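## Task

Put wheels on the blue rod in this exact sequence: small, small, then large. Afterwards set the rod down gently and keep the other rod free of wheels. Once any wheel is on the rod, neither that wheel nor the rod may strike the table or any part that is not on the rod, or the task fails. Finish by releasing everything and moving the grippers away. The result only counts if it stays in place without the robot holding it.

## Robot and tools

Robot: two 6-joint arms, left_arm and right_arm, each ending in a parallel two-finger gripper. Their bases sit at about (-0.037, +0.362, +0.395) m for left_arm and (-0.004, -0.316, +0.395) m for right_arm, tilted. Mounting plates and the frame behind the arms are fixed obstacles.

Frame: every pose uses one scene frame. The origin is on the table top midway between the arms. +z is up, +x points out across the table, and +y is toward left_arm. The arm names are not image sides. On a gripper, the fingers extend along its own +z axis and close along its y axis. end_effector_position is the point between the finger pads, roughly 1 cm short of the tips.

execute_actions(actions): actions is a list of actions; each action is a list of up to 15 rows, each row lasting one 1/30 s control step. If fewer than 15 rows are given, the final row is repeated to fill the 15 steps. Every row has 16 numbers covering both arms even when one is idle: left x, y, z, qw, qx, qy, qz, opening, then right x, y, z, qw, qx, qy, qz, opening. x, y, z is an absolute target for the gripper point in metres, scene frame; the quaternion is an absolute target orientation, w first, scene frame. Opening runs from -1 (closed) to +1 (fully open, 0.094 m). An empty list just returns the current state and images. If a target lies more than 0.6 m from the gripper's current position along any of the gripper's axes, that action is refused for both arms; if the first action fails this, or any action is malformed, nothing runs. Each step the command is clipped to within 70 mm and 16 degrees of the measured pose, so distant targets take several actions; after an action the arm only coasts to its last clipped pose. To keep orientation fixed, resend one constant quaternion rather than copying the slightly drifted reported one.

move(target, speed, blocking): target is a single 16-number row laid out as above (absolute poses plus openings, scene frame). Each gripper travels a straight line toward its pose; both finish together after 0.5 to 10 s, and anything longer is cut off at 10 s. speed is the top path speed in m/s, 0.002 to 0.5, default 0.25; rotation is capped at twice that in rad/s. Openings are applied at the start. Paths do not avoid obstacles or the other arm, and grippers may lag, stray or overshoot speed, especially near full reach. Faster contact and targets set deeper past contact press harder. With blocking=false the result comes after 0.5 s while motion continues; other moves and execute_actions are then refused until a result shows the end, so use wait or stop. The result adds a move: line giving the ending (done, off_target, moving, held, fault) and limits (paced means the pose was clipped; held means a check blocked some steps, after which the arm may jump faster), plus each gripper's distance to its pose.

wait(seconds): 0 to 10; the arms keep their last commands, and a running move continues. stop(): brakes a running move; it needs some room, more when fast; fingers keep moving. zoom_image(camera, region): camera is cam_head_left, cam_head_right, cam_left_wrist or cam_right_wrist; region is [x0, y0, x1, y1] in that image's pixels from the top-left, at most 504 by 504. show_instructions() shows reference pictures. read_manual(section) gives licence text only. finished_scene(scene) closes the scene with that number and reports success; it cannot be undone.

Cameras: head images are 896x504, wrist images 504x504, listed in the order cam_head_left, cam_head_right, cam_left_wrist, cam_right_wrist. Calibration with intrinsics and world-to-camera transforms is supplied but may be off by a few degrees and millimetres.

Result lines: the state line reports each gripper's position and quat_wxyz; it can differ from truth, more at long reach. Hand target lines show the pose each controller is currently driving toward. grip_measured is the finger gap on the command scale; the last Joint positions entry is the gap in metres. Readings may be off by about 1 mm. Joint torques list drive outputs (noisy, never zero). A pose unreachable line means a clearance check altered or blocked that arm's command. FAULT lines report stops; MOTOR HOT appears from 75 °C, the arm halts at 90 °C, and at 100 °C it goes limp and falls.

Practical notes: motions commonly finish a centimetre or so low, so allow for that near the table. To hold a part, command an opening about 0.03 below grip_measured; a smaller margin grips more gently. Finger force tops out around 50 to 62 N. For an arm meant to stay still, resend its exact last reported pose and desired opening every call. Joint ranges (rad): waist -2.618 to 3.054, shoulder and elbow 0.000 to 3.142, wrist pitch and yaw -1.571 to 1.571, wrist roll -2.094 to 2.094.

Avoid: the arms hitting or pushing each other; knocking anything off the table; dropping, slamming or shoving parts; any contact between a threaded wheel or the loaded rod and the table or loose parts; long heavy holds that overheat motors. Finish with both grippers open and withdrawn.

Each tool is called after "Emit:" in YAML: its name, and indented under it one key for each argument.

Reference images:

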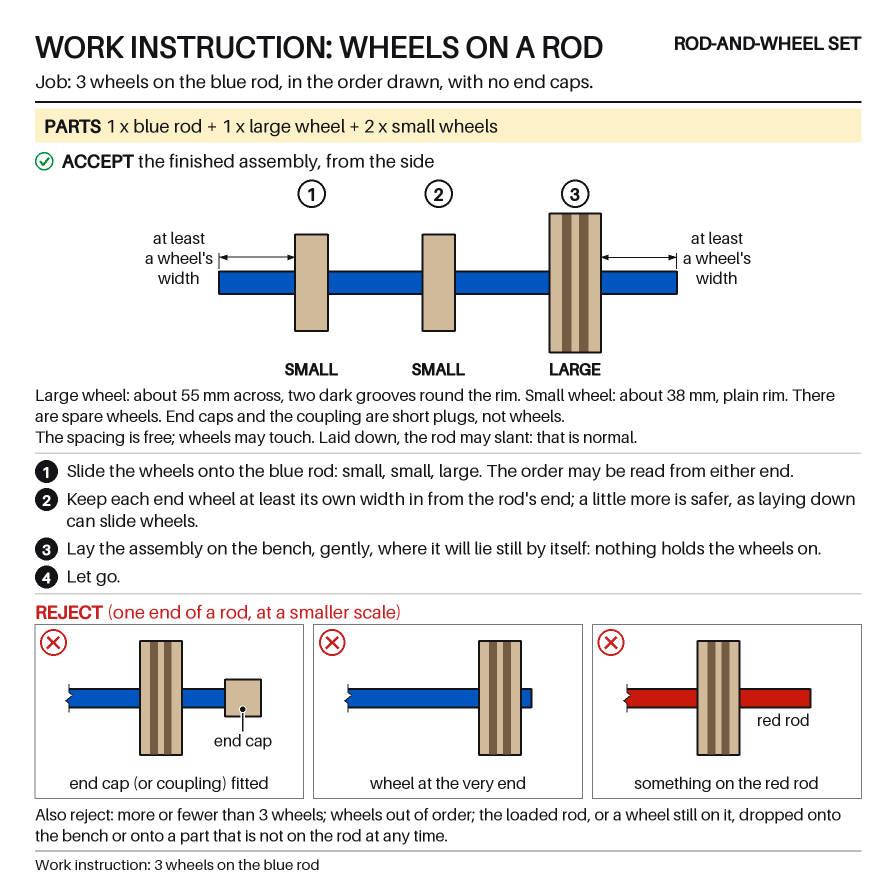

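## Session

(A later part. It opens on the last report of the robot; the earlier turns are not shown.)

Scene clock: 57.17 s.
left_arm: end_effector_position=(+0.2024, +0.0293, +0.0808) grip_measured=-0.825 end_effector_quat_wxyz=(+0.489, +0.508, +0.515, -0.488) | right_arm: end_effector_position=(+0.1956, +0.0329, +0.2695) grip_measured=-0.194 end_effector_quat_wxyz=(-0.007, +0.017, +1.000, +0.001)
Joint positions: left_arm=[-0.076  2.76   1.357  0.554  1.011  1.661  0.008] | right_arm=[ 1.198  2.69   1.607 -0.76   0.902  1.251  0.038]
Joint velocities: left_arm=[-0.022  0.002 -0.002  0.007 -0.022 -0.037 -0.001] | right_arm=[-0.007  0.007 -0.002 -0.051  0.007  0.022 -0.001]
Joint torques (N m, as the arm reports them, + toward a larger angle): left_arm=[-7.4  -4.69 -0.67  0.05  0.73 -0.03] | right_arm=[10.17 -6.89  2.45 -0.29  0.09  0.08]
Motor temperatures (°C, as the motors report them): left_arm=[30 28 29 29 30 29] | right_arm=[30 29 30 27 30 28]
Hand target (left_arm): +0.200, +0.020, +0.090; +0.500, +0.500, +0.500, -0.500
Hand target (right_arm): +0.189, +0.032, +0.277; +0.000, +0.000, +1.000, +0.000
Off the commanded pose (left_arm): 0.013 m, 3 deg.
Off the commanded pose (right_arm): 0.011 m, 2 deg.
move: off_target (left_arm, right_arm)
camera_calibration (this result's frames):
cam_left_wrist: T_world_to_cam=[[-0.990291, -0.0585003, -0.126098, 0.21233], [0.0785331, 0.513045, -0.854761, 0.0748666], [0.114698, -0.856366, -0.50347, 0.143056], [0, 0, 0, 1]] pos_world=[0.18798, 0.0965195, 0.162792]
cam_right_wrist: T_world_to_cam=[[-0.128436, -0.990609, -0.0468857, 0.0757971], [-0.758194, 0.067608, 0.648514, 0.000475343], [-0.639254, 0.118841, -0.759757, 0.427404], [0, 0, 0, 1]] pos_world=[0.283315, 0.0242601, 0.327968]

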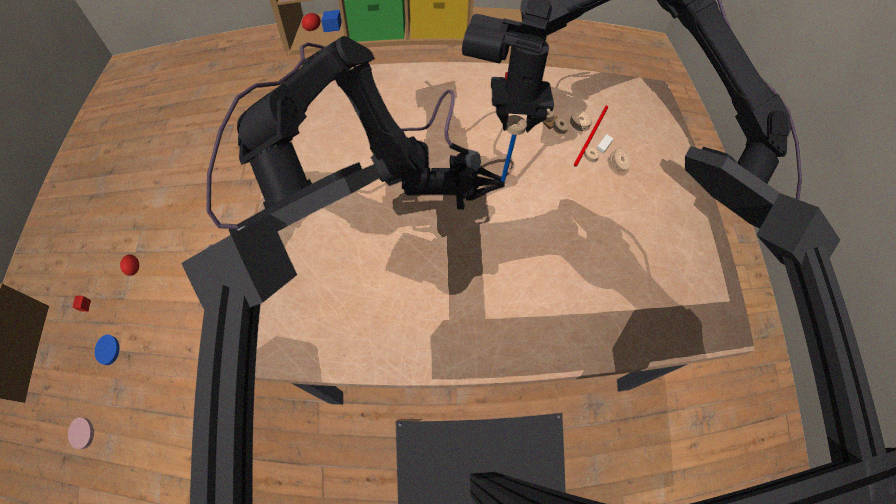

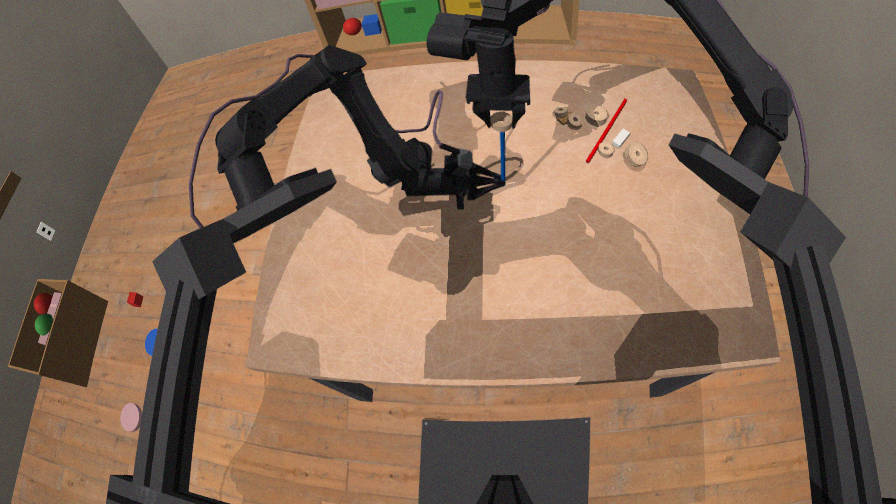

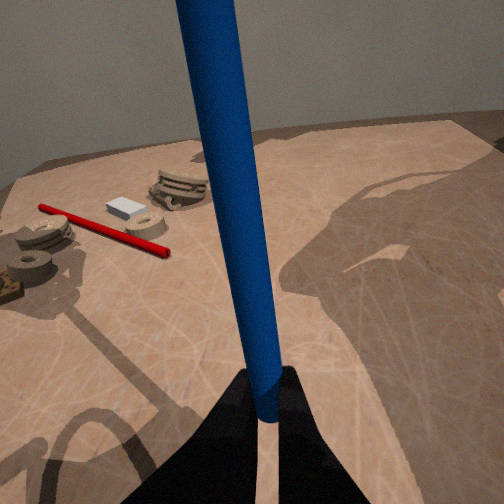

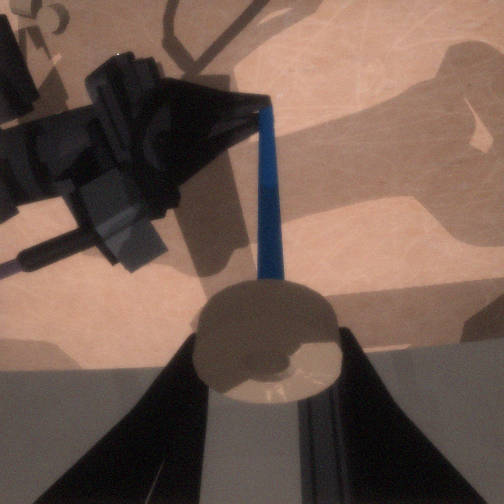

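Emit:
move:
  target: [0.2,0.02,0.09,0.5,0.5,0.5,-0.5,-0.87, 0.184,0.030,0.262,0,0,1,0,-0.23]
  speed: 0.015

Emit:
zoom_image:
  camera: "cam_head_right"
  region: [455, 80, 555, 160]

Scene clock: 59.17 s.
left_arm: end_effector_position=(+0.2024, +0.0299, +0.0795) grip_measured=-0.825 end_effector_quat_wxyz=(+0.487, +0.509, +0.517, -0.487) | right_arm: end_effector_position=(+0.1906, +0.0298, +0.2612) grip_measured=-0.194 end_effector_quat_wxyz=(-0.008, +0.013, +1.000, +0.001)
Joint positions: left_arm=[-0.074  2.76   1.357  0.554  1.006  1.662  0.008] | right_arm=[ 1.186  2.69   1.57  -0.711  0.904  1.226  0.038]
Joint velocities: left_arm=[-0.007 -0.007  0.002  0.007 -0.081 -0.037  0.001] | right_arm=[ 0.007 -0.017 -0.007 -0.051 -0.037 -0.066 -0.001]
Joint torques (N m, as the arm reports them, + toward a larger angle): left_arm=[-7.52 -4.71 -0.71  0.05  0.74 -0.02] | right_arm=[ 9.29 -6.07  2.54 -0.03  0.08 -0.04]
Motor temperatures (°C, as the motors report them): left_arm=[30 28 29 29 30 29] | right_arm=[30 29 30 27 30 28]
Hand target (left_arm): +0.200, +0.020, +0.090; +0.500, +0.500, +0.500, -0.500
Hand target (right_arm): +0.184, +0.029, +0.262; -0.000, -0.000, +1.000, -0.001
Off the commanded pose (left_arm): 0.015 m, 3 deg.
Off the commanded pose (right_arm): 0.007 m, 2 deg.
move: off_target (left_arm)
camera_calibration (this result's frames):
cam_left_wrist: T_world_to_cam=[[-0.990298, -0.0582148, -0.126178, 0.212234], [0.0780947, 0.517902, -0.851868, 0.0731492], [0.114939, -0.853457, -0.508331, 0.143153], [0, 0, 0, 1]] pos_world=[0.188009, 0.0966456, 0.161862]
cam_right_wrist: T_world_to_cam=[[-0.119433, -0.991767, -0.0462011, 0.0698571], [-0.757868, 0.0610072, 0.649549, 0.00218519], [-0.641383, 0.112592, -0.758915, 0.418566], [0, 0, 0, 1]] pos_world=[0.27846, 0.0220214, 0.319464]

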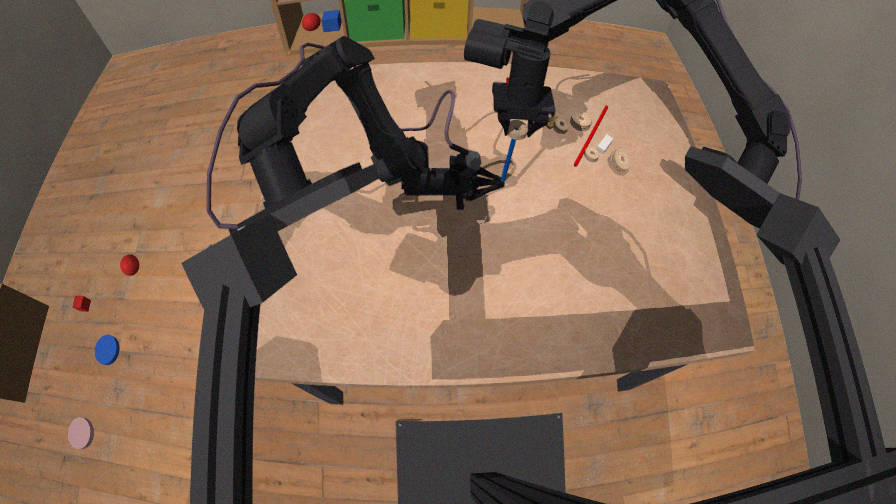

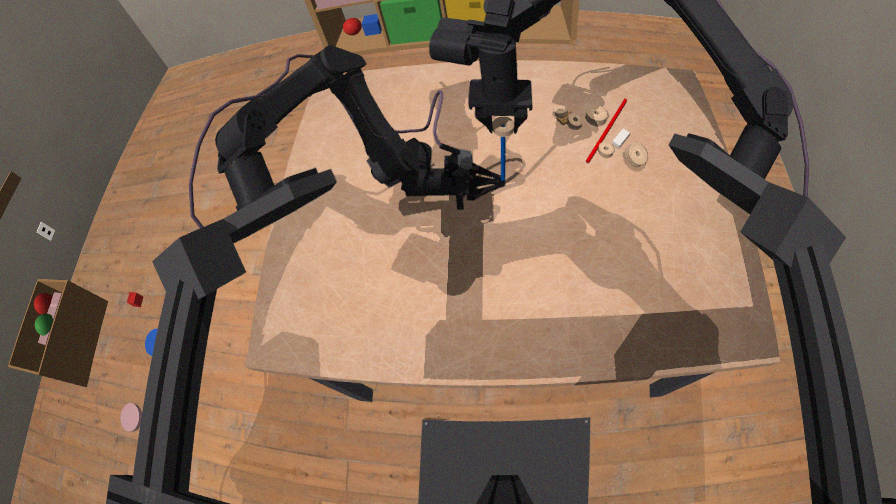

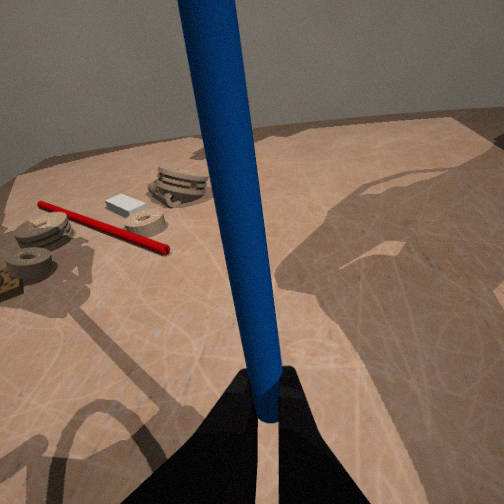

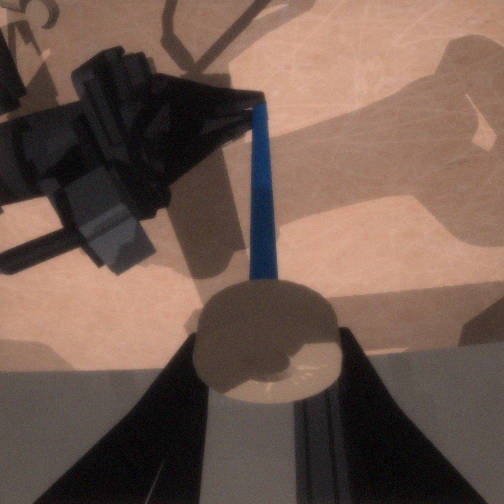

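Region (455, 80, 555, 160) of cam_head_right's 896x504 image, scaled by 5.040, with more detail than that image has; it fills the top 403 rows of this view, and the rest is white.

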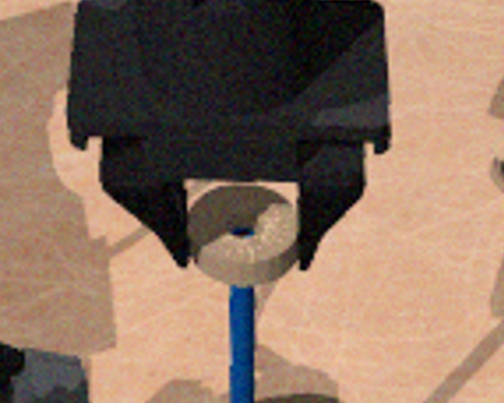

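It's in. Lower further, then release.

Emit:
move:
  target: [0.2,0.02,0.09,0.5,0.5,0.5,-0.5,-0.87, 0.187,0.028,0.215,0,0,1,0,-0.23]
  speed: 0.03

Emit:
move:
  target: [0.2,0.02,0.09,0.5,0.5,0.5,-0.5,-0.87, 0.187,0.028,0.215,0,0,1,0,0.05]

Emit:
move:
  target: [0.2,0.02,0.09,0.5,0.5,0.5,-0.5,-0.87, 0.187,0.028,0.30,0,0,1,0,0.05]
  speed: 0.12

Emit:
move:
  target: [0.2,0.02,0.09,0.5,0.5,0.5,-0.5,-0.87, 0.33,-0.205,0.09,0,0.259,0.966,0,0.05]
  speed: 0.3

Scene clock: 61.20 s.
left_arm: end_effector_position=(+0.2025, +0.0304, +0.0786) grip_measured=-0.825 end_effector_quat_wxyz=(+0.486, +0.509, +0.518, -0.486) | right_arm: end_effector_position=(+0.1935, +0.0303, +0.2172) grip_measured=-0.194 end_effector_quat_wxyz=(-0.009, +0.013, +1.000, +0.006)
Joint positions: left_arm=[-0.073  2.76   1.357  0.554  1.004  1.659  0.008] | right_arm=[ 1.093  2.724  1.518 -0.492  0.917  1.066  0.038]
Joint velocities: left_arm=[-0.002 -0.002 -0.007 -0.066  0.007  0.007 -0.001] | right_arm=[-0.002 -0.007 -0.027 -0.081 -0.051 -0.007 -0.   ]
Joint torques (N m, as the arm reports them, + toward a larger angle): left_arm=[-7.6  -4.63 -0.71  0.05  0.71  0.01] | right_arm=[ 9.05 -5.83  1.93 -0.02  0.23 -0.04]
Motor temperatures (°C, as the motors report them): left_arm=[30 28 29 29 30 29] | right_arm=[30 29 30 27 30 28]
Hand target (left_arm): +0.200, +0.020, +0.090; +0.500, +0.500, +0.500, -0.500
Hand target (right_arm): +0.187, +0.028, +0.215; -0.001, +0.000, +1.000, -0.000
Off the commanded pose (left_arm): 0.016 m, 3 deg.
Off the commanded pose (right_arm): 0.007 m, 2 deg.
move: off_target (left_arm)
camera_calibration (this result's frames):
cam_left_wrist: T_world_to_cam=[[-0.990657, -0.0583319, -0.123274, 0.21204], [0.0751394, 0.520885, -0.850314, 0.0725788], [0.113812, -0.851632, -0.511635, 0.143528], [0, 0, 0, 1]] pos_world=[0.188271, 0.0967968, 0.161288]
cam_right_wrist: T_world_to_cam=[[-0.120744, -0.991093, -0.0561782, 0.0710363], [-0.75678, 0.0552788, 0.651328, 0.0324875], [-0.642421, 0.121159, -0.756714, 0.386522], [0, 0, 0, 1]] pos_world=[0.281473, 0.0217772, 0.275317]

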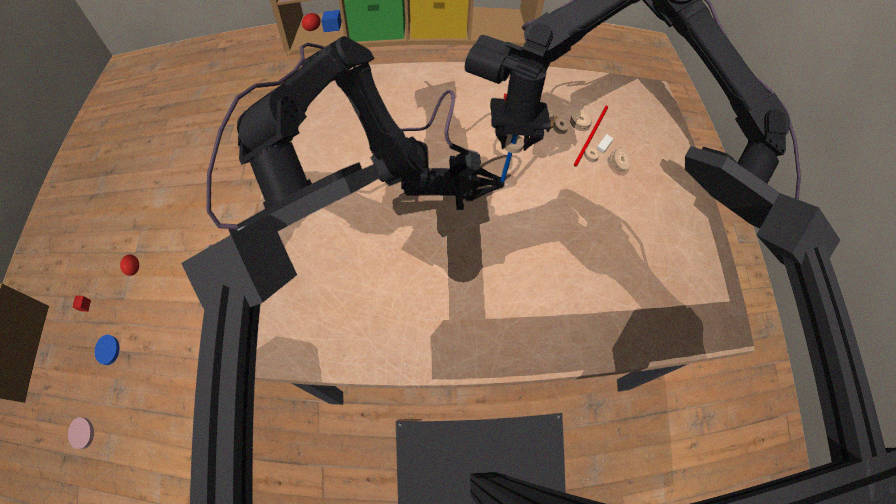

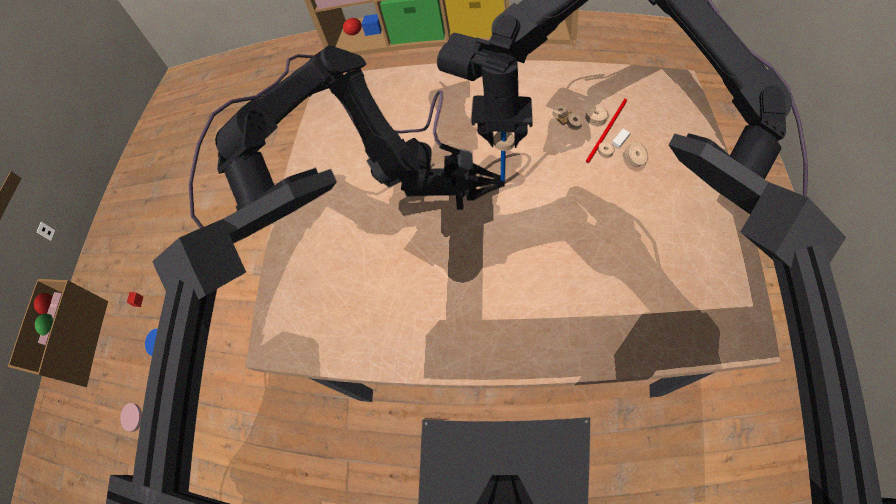

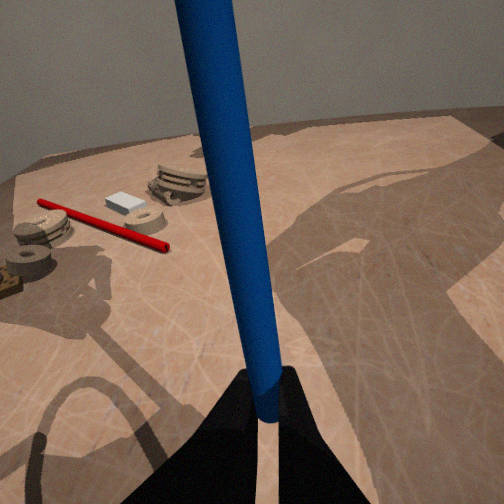

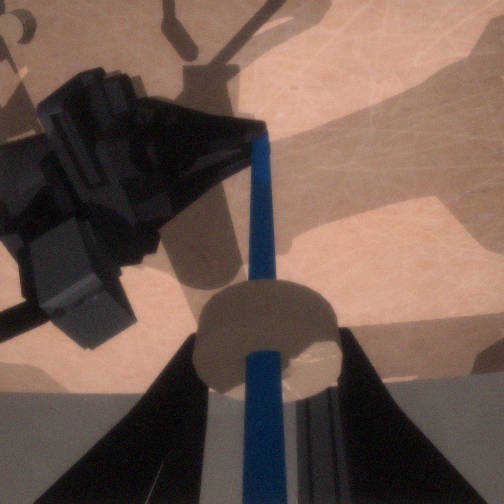

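Scene clock: 61.90 s.
left_arm: end_effector_position=(+0.2026, +0.0305, +0.0794) grip_measured=-0.825 end_effector_quat_wxyz=(+0.487, +0.507, +0.517, -0.488) | right_arm: end_effector_position=(+0.1952, +0.0282, +0.2146) grip_measured=+0.048 end_effector_quat_wxyz=(-0.009, +0.014, +1.000, +0.003)
Joint positions: left_arm=[-0.073  2.76   1.357  0.554  1.009  1.659  0.008] | right_arm=[ 1.084  2.724  1.518 -0.49   0.921  1.06   0.049]
Joint velocities: left_arm=[-0.007  0.002  0.002 -0.037  0.022  0.051 -0.   ] | right_arm=[ 0.007 -0.017 -0.002 -0.037  0.022  0.007 -0.001]
Joint torques (N m, as the arm reports them, + toward a larger angle): left_arm=[-7.7  -4.66 -0.71  0.06  0.72  0.  ] | right_arm=[ 9.58 -5.61  1.63  0.    0.13 -0.05]
Motor temperatures (°C, as the motors report them): left_arm=[30 28 29 29 30 29] | right_arm=[31 29 30 27 30 28]
Hand target (left_arm): +0.200, +0.020, +0.090; +0.500, +0.500, +0.500, -0.500
Hand target (right_arm): +0.187, +0.028, +0.215; -0.000, +0.000, +1.000, -0.000
Off the commanded pose (left_arm): 0.015 m, 3 deg.
Off the commanded pose (right_arm): 0.008 m, 2 deg.
move: off_target (left_arm)
camera_calibration (this result's frames):
cam_left_wrist: T_world_to_cam=[[-0.990621, -0.0596924, -0.122908, 0.212274], [0.074693, 0.516648, -0.852934, 0.0736481], [0.114414, -0.854115, -0.507343, 0.143624], [0, 0, 0, 1]] pos_world=[0.188349, 0.0972928, 0.161774]
cam_right_wrist: T_world_to_cam=[[-0.121555, -0.99134, -0.0496988, 0.0678229], [-0.756599, 0.0601301, 0.651108, 0.0355211], [-0.642481, 0.116748, -0.757356, 0.386111], [0, 0, 0, 1]] pos_world=[0.283189, 0.020022, 0.272666]

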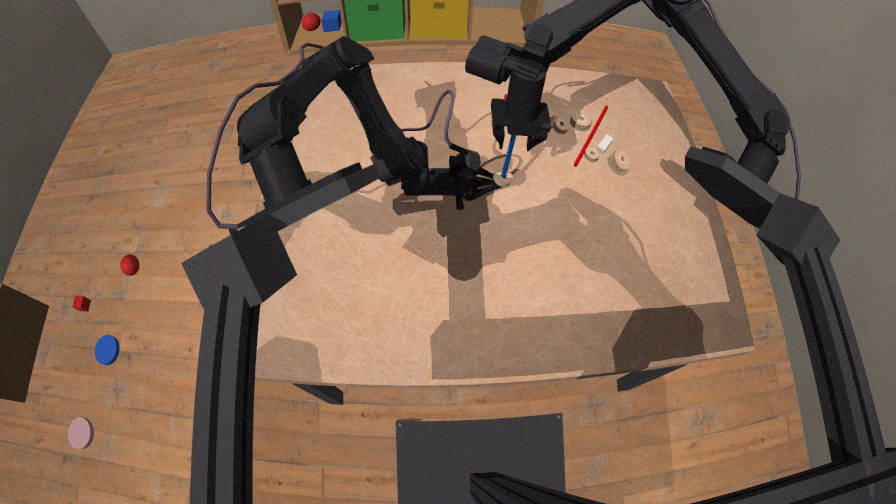

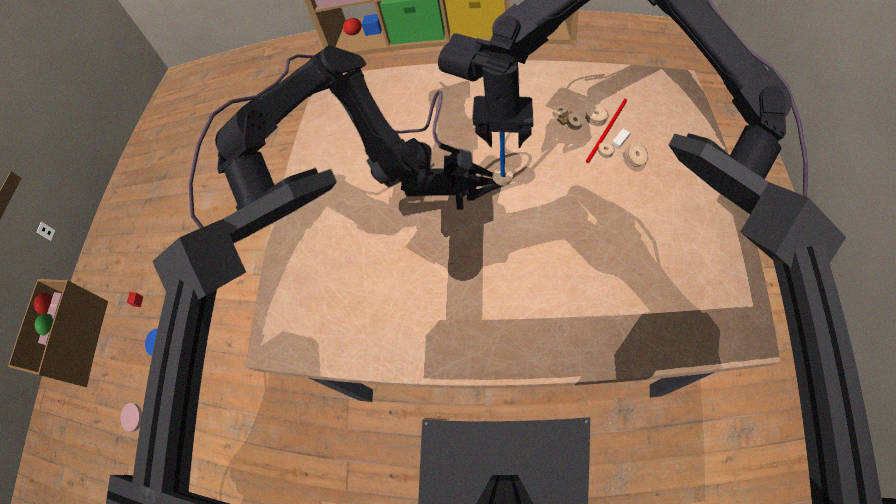

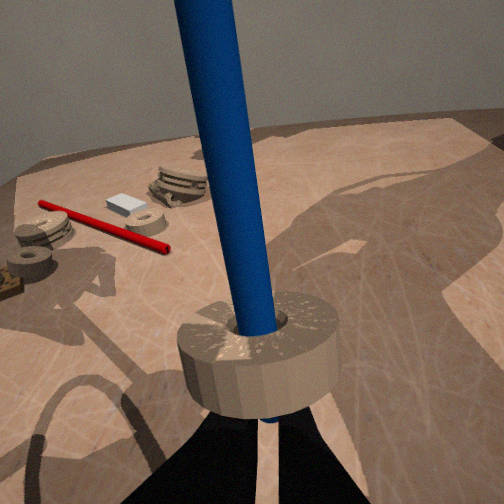

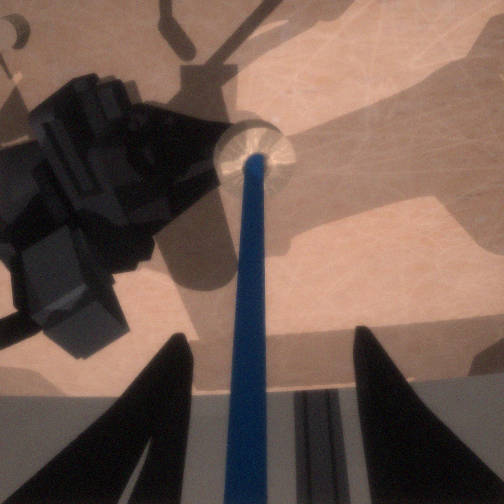

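Scene clock: 63.23 s.
left_arm: end_effector_position=(+0.2025, +0.0296, +0.0804) grip_measured=-0.825 end_effector_quat_wxyz=(+0.488, +0.507, +0.516, -0.488) | right_arm: end_effector_position=(+0.1823, +0.0218, +0.2861) grip_measured=+0.048 end_effector_quat_wxyz=(-0.004, -0.003, +1.000, -0.011)
Joint positions: left_arm=[-0.075  2.76   1.357  0.554  1.01   1.659  0.008] | right_arm=[ 1.248  2.675  1.582 -0.846  0.9    1.316  0.049]
Joint velocities: left_arm=[-0.002  0.012  0.002 -0.066 -0.007  0.037 -0.001] | right_arm=[ 0.007 -0.007  0.002 -0.037  0.007  0.007 -0.001]
Joint torques (N m, as the arm reports them, + toward a larger angle): left_arm=[-7.53 -4.66 -0.71  0.06  0.75  0.01] | right_arm=[ 9.58 -7.52  5.8  -0.36 -0.06  0.08]
Motor temperatures (°C, as the motors report them): left_arm=[30 28 29 29 30 29] | right_arm=[31 29 30 27 30 28]
Hand target (left_arm): +0.200, +0.020, +0.090; +0.500, +0.500, +0.500, -0.500
Hand target (right_arm): +0.187, +0.028, +0.299; +0.001, -0.000, +1.000, +0.000
Off the commanded pose (left_arm): 0.014 m, 3 deg.
Off the commanded pose (right_arm): 0.016 m, 1 deg.
move: off_target (left_arm, right_arm)
camera_calibration (this result's frames):
cam_left_wrist: T_world_to_cam=[[-0.990586, -0.0588155, -0.123615, 0.212212], [0.0760783, 0.514183, -0.8543, 0.0748132], [0.113807, -0.855662, -0.504868, 0.143372], [0, 0, 0, 1]] pos_world=[0.188205, 0.0966918, 0.162529]
cam_right_wrist: T_world_to_cam=[[-0.0885419, -0.995796, -0.0234603, 0.0500679], [-0.764536, 0.0528444, 0.642412, -0.0163781], [-0.638471, 0.0748166, -0.766001, 0.435401], [0, 0, 0, 1]] pos_world=[0.269902, 0.0181477, 0.345213]

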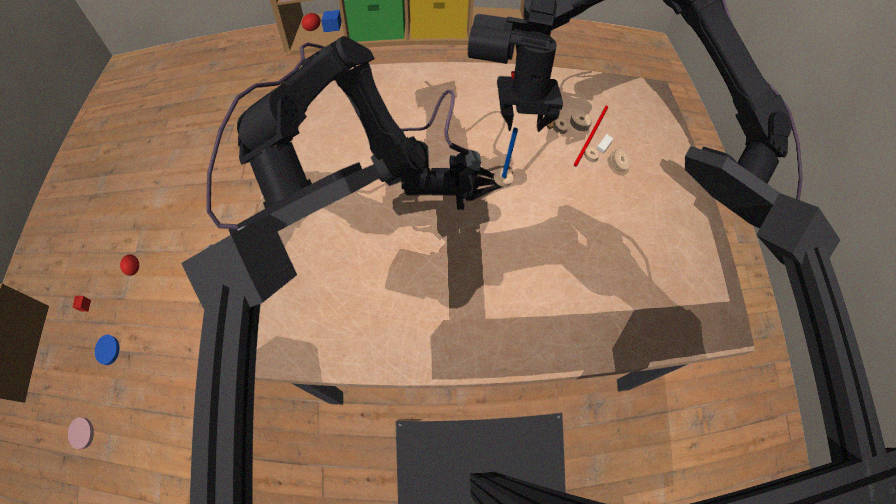

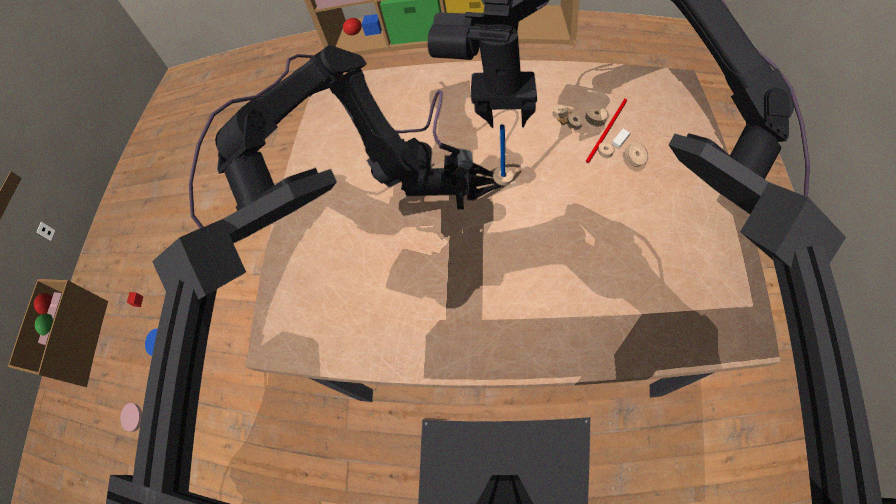

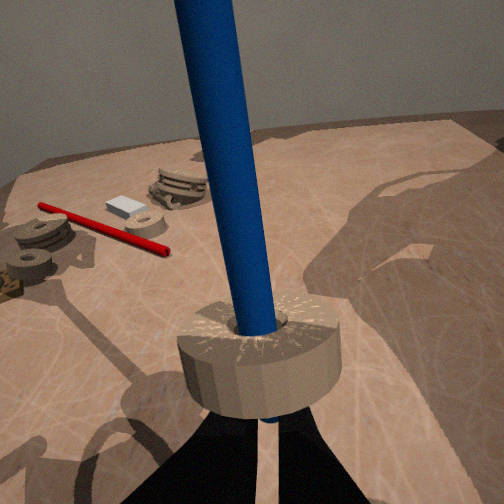

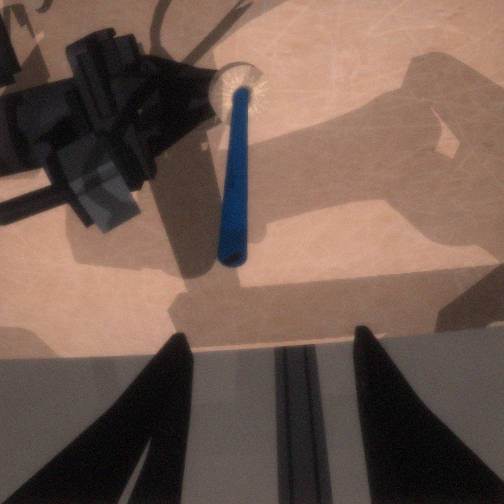

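Scene clock: 65.07 s.
left_arm: end_effector_position=(+0.2027, +0.0307, +0.0794) grip_measured=-0.825 end_effector_quat_wxyz=(+0.487, +0.507, +0.517, -0.488) | right_arm: end_effector_position=(+0.3237, -0.2066, +0.0856) grip_measured=+0.048 end_effector_quat_wxyz=(-0.015, +0.261, +0.965, -0.011)
Joint positions: left_arm=[-0.072  2.76   1.357  0.554  1.01   1.659  0.008] | right_arm=[0.372 2.199 1.036 0.226 0.729 0.551 0.049]
Joint velocities: left_arm=[-0.027 -0.022 -0.012 -0.066  0.007  0.007 -0.   ] | right_arm=[-0.002  0.007  0.017 -0.007  0.022 -0.037 -0.001]
Joint torques (N m, as the arm reports them, + toward a larger angle): left_arm=[-7.75 -4.67 -0.7   0.06  0.75  0.  ] | right_arm=[ 6.79 -7.04  0.15  0.05 -0.06 -0.05]
Motor temperatures (°C, as the motors report them): left_arm=[30 28 29 29 31 29] | right_arm=[31 29 30 27 30 28]
Hand target (left_arm): +0.200, +0.020, +0.090; +0.500, +0.500, +0.500, -0.500
Hand target (right_arm): +0.330, -0.200, +0.092; -0.005, +0.260, +0.966, +0.001
Off the commanded pose (left_arm): 0.015 m, 3 deg.
Off the commanded pose (right_arm): 0.008 m, 2 deg.
move: off_target (left_arm)
camera_calibration (this result's frames):
cam_left_wrist: T_world_to_cam=[[-0.990621, -0.0603198, -0.122603, 0.212356], [0.0741721, 0.516184, -0.85326, 0.0736083], [0.114754, -0.854351, -0.506869, 0.143722], [0, 0, 0, 1]] pos_world=[0.188412, 0.097603, 0.161691]
cam_right_wrist: T_world_to_cam=[[-0.583869, -0.811711, -0.0149099, 0.0280046], [-0.620101, 0.434039, 0.653517, 0.263671], [-0.523995, 0.390814, -0.756765, 0.416684], [0, 0, 0, 1]] pos_world=[0.398194, -0.254557, 0.143436]

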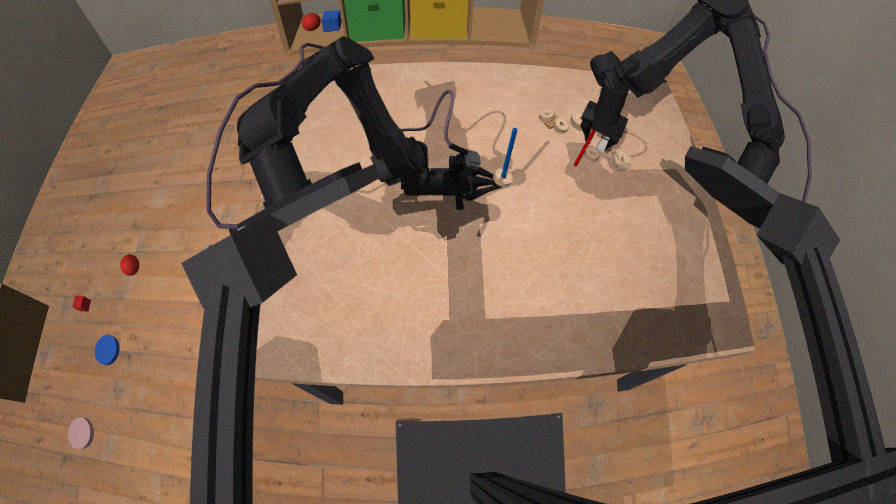

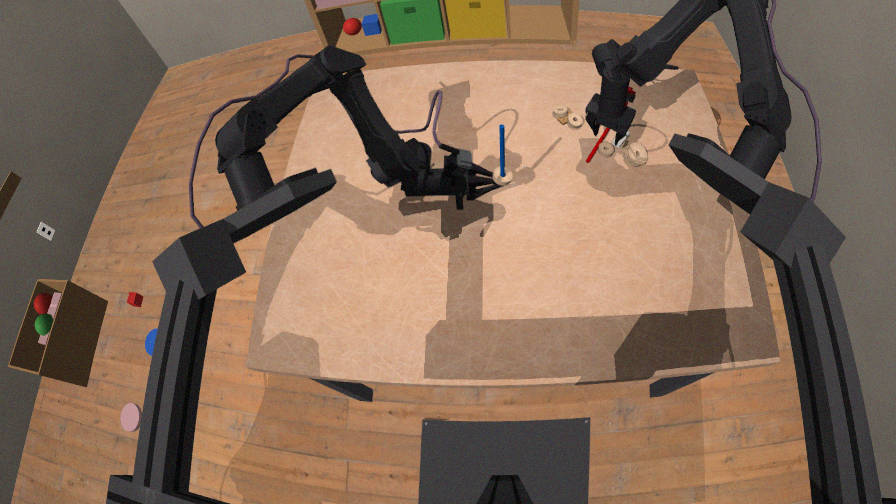

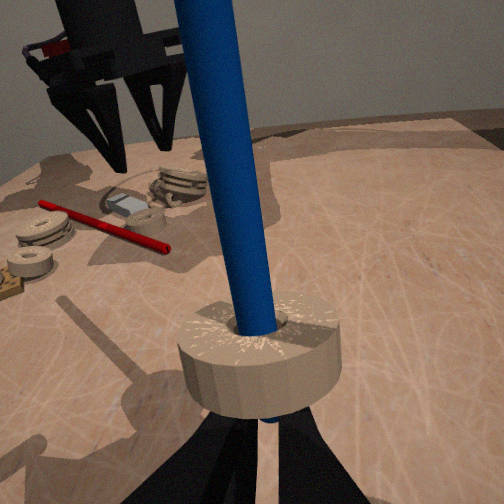

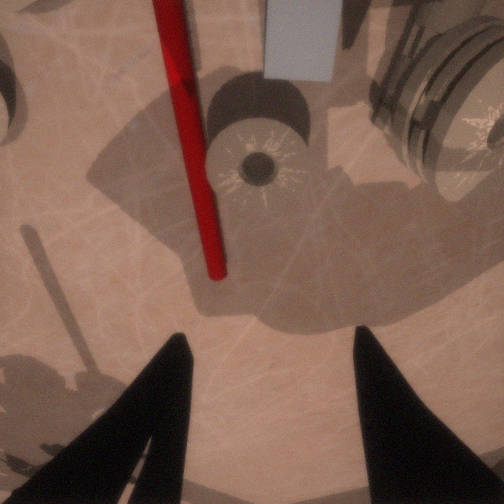

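Emit:
move:
  target: [0.2,0.02,0.09,0.5,0.5,0.5,-0.5,-0.87, 0.343,-0.212,0.045,0,-0.5,0.866,0,0.05]
  speed: 0.3

Scene clock: 68.60 s.
left_arm: end_effector_position=(+0.2025, +0.0298, +0.0803) grip_measured=-0.825 end_effector_quat_wxyz=(+0.488, +0.507, +0.516, -0.488) | right_arm: end_effector_position=(+0.3391, -0.2171, +0.0480) grip_measured=+0.048 end_effector_quat_wxyz=(-0.010, -0.499, +0.866, -0.003)
Joint positions: left_arm=[-0.075  2.76   1.357  0.554  1.01   1.659  0.008] | right_arm=[ 0.29   2.287  1.13   0.301  0.679 -1.125  0.049]
Joint velocities: left_arm=[ 0.012  0.012 -0.007  0.037  0.037  0.051 -0.   ] | right_arm=[-0.002 -0.007  0.007 -0.022  0.022  0.007  0.   ]
Joint torques (N m, as the arm reports them, + toward a larger angle): left_arm=[-7.53 -4.64 -0.69  0.05  0.73  0.  ] | right_arm=[ 5.84 -5.65  1.59  0.08 -0.16 -0.03]
Motor temperatures (°C, as the motors report them): left_arm=[30 28 29 29 31 29] | right_arm=[30 29 30 27 30 28]
Hand target (left_arm): +0.200, +0.020, +0.090; +0.500, +0.500, +0.500, -0.500
Hand target (right_arm): +0.343, -0.211, +0.045; -0.000, -0.500, +0.866, +0.000
Off the commanded pose (left_arm): 0.014 m, 3 deg.
Off the commanded pose (right_arm): 0.007 m, 1 deg.
move: off_target (left_arm)
camera_calibration (this result's frames):
cam_left_wrist: T_world_to_cam=[[-0.99059, -0.0590034, -0.123488, 0.212229], [0.0758402, 0.514433, -0.85417, 0.0746626], [0.113925, -0.855498, -0.505118, 0.143416], [0, 0, 0, 1]] pos_world=[0.188231, 0.0968056, 0.162424]
cam_right_wrist: T_world_to_cam=[[0.81263, -0.580724, -0.0489095, -0.39383], [-0.413917, -0.63421, 0.653032, 0.00061608], [-0.41025, -0.510429, -0.755749, 0.166074], [0, 0, 0, 1]] pos_world=[0.388425, -0.143547, 0.105846]

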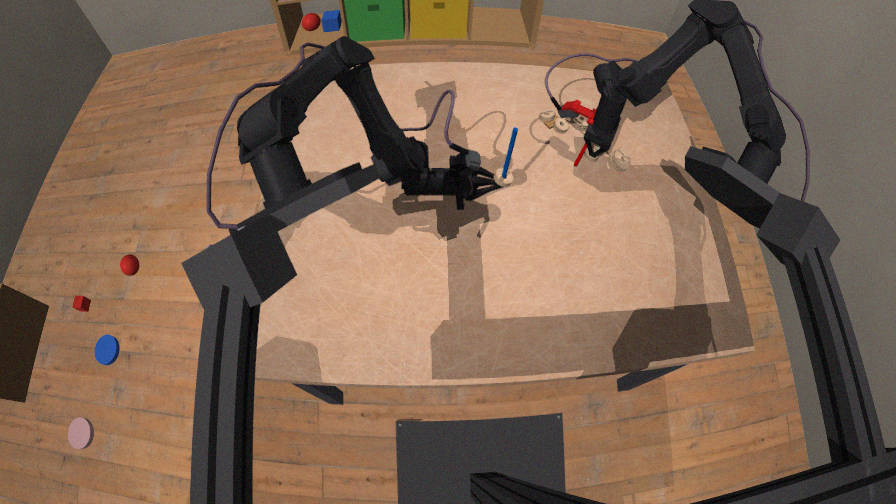

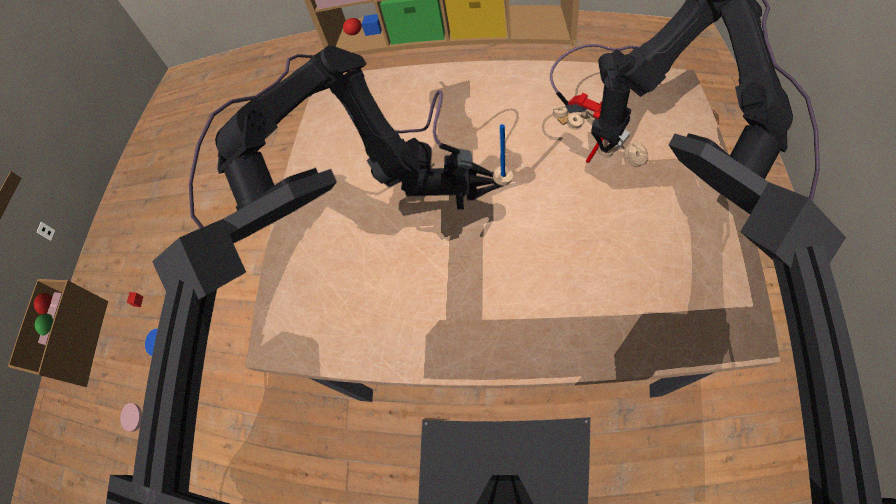

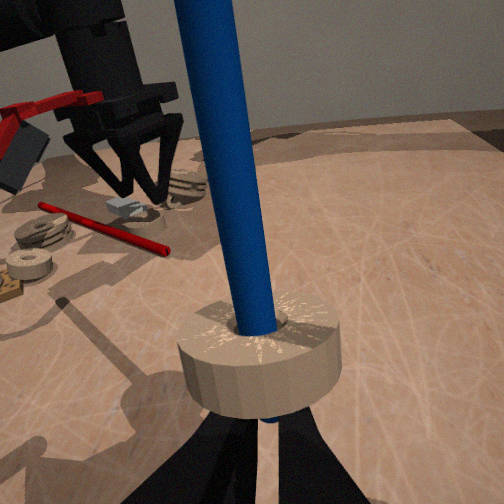

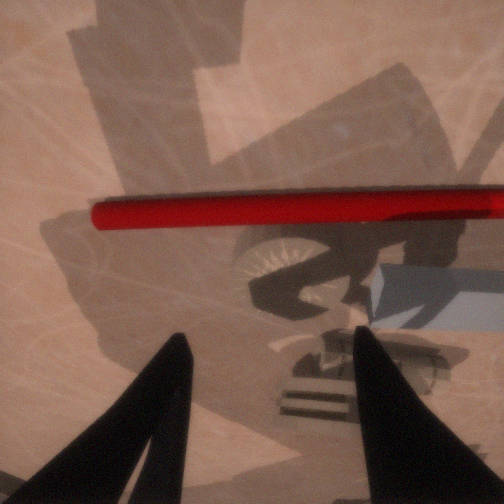

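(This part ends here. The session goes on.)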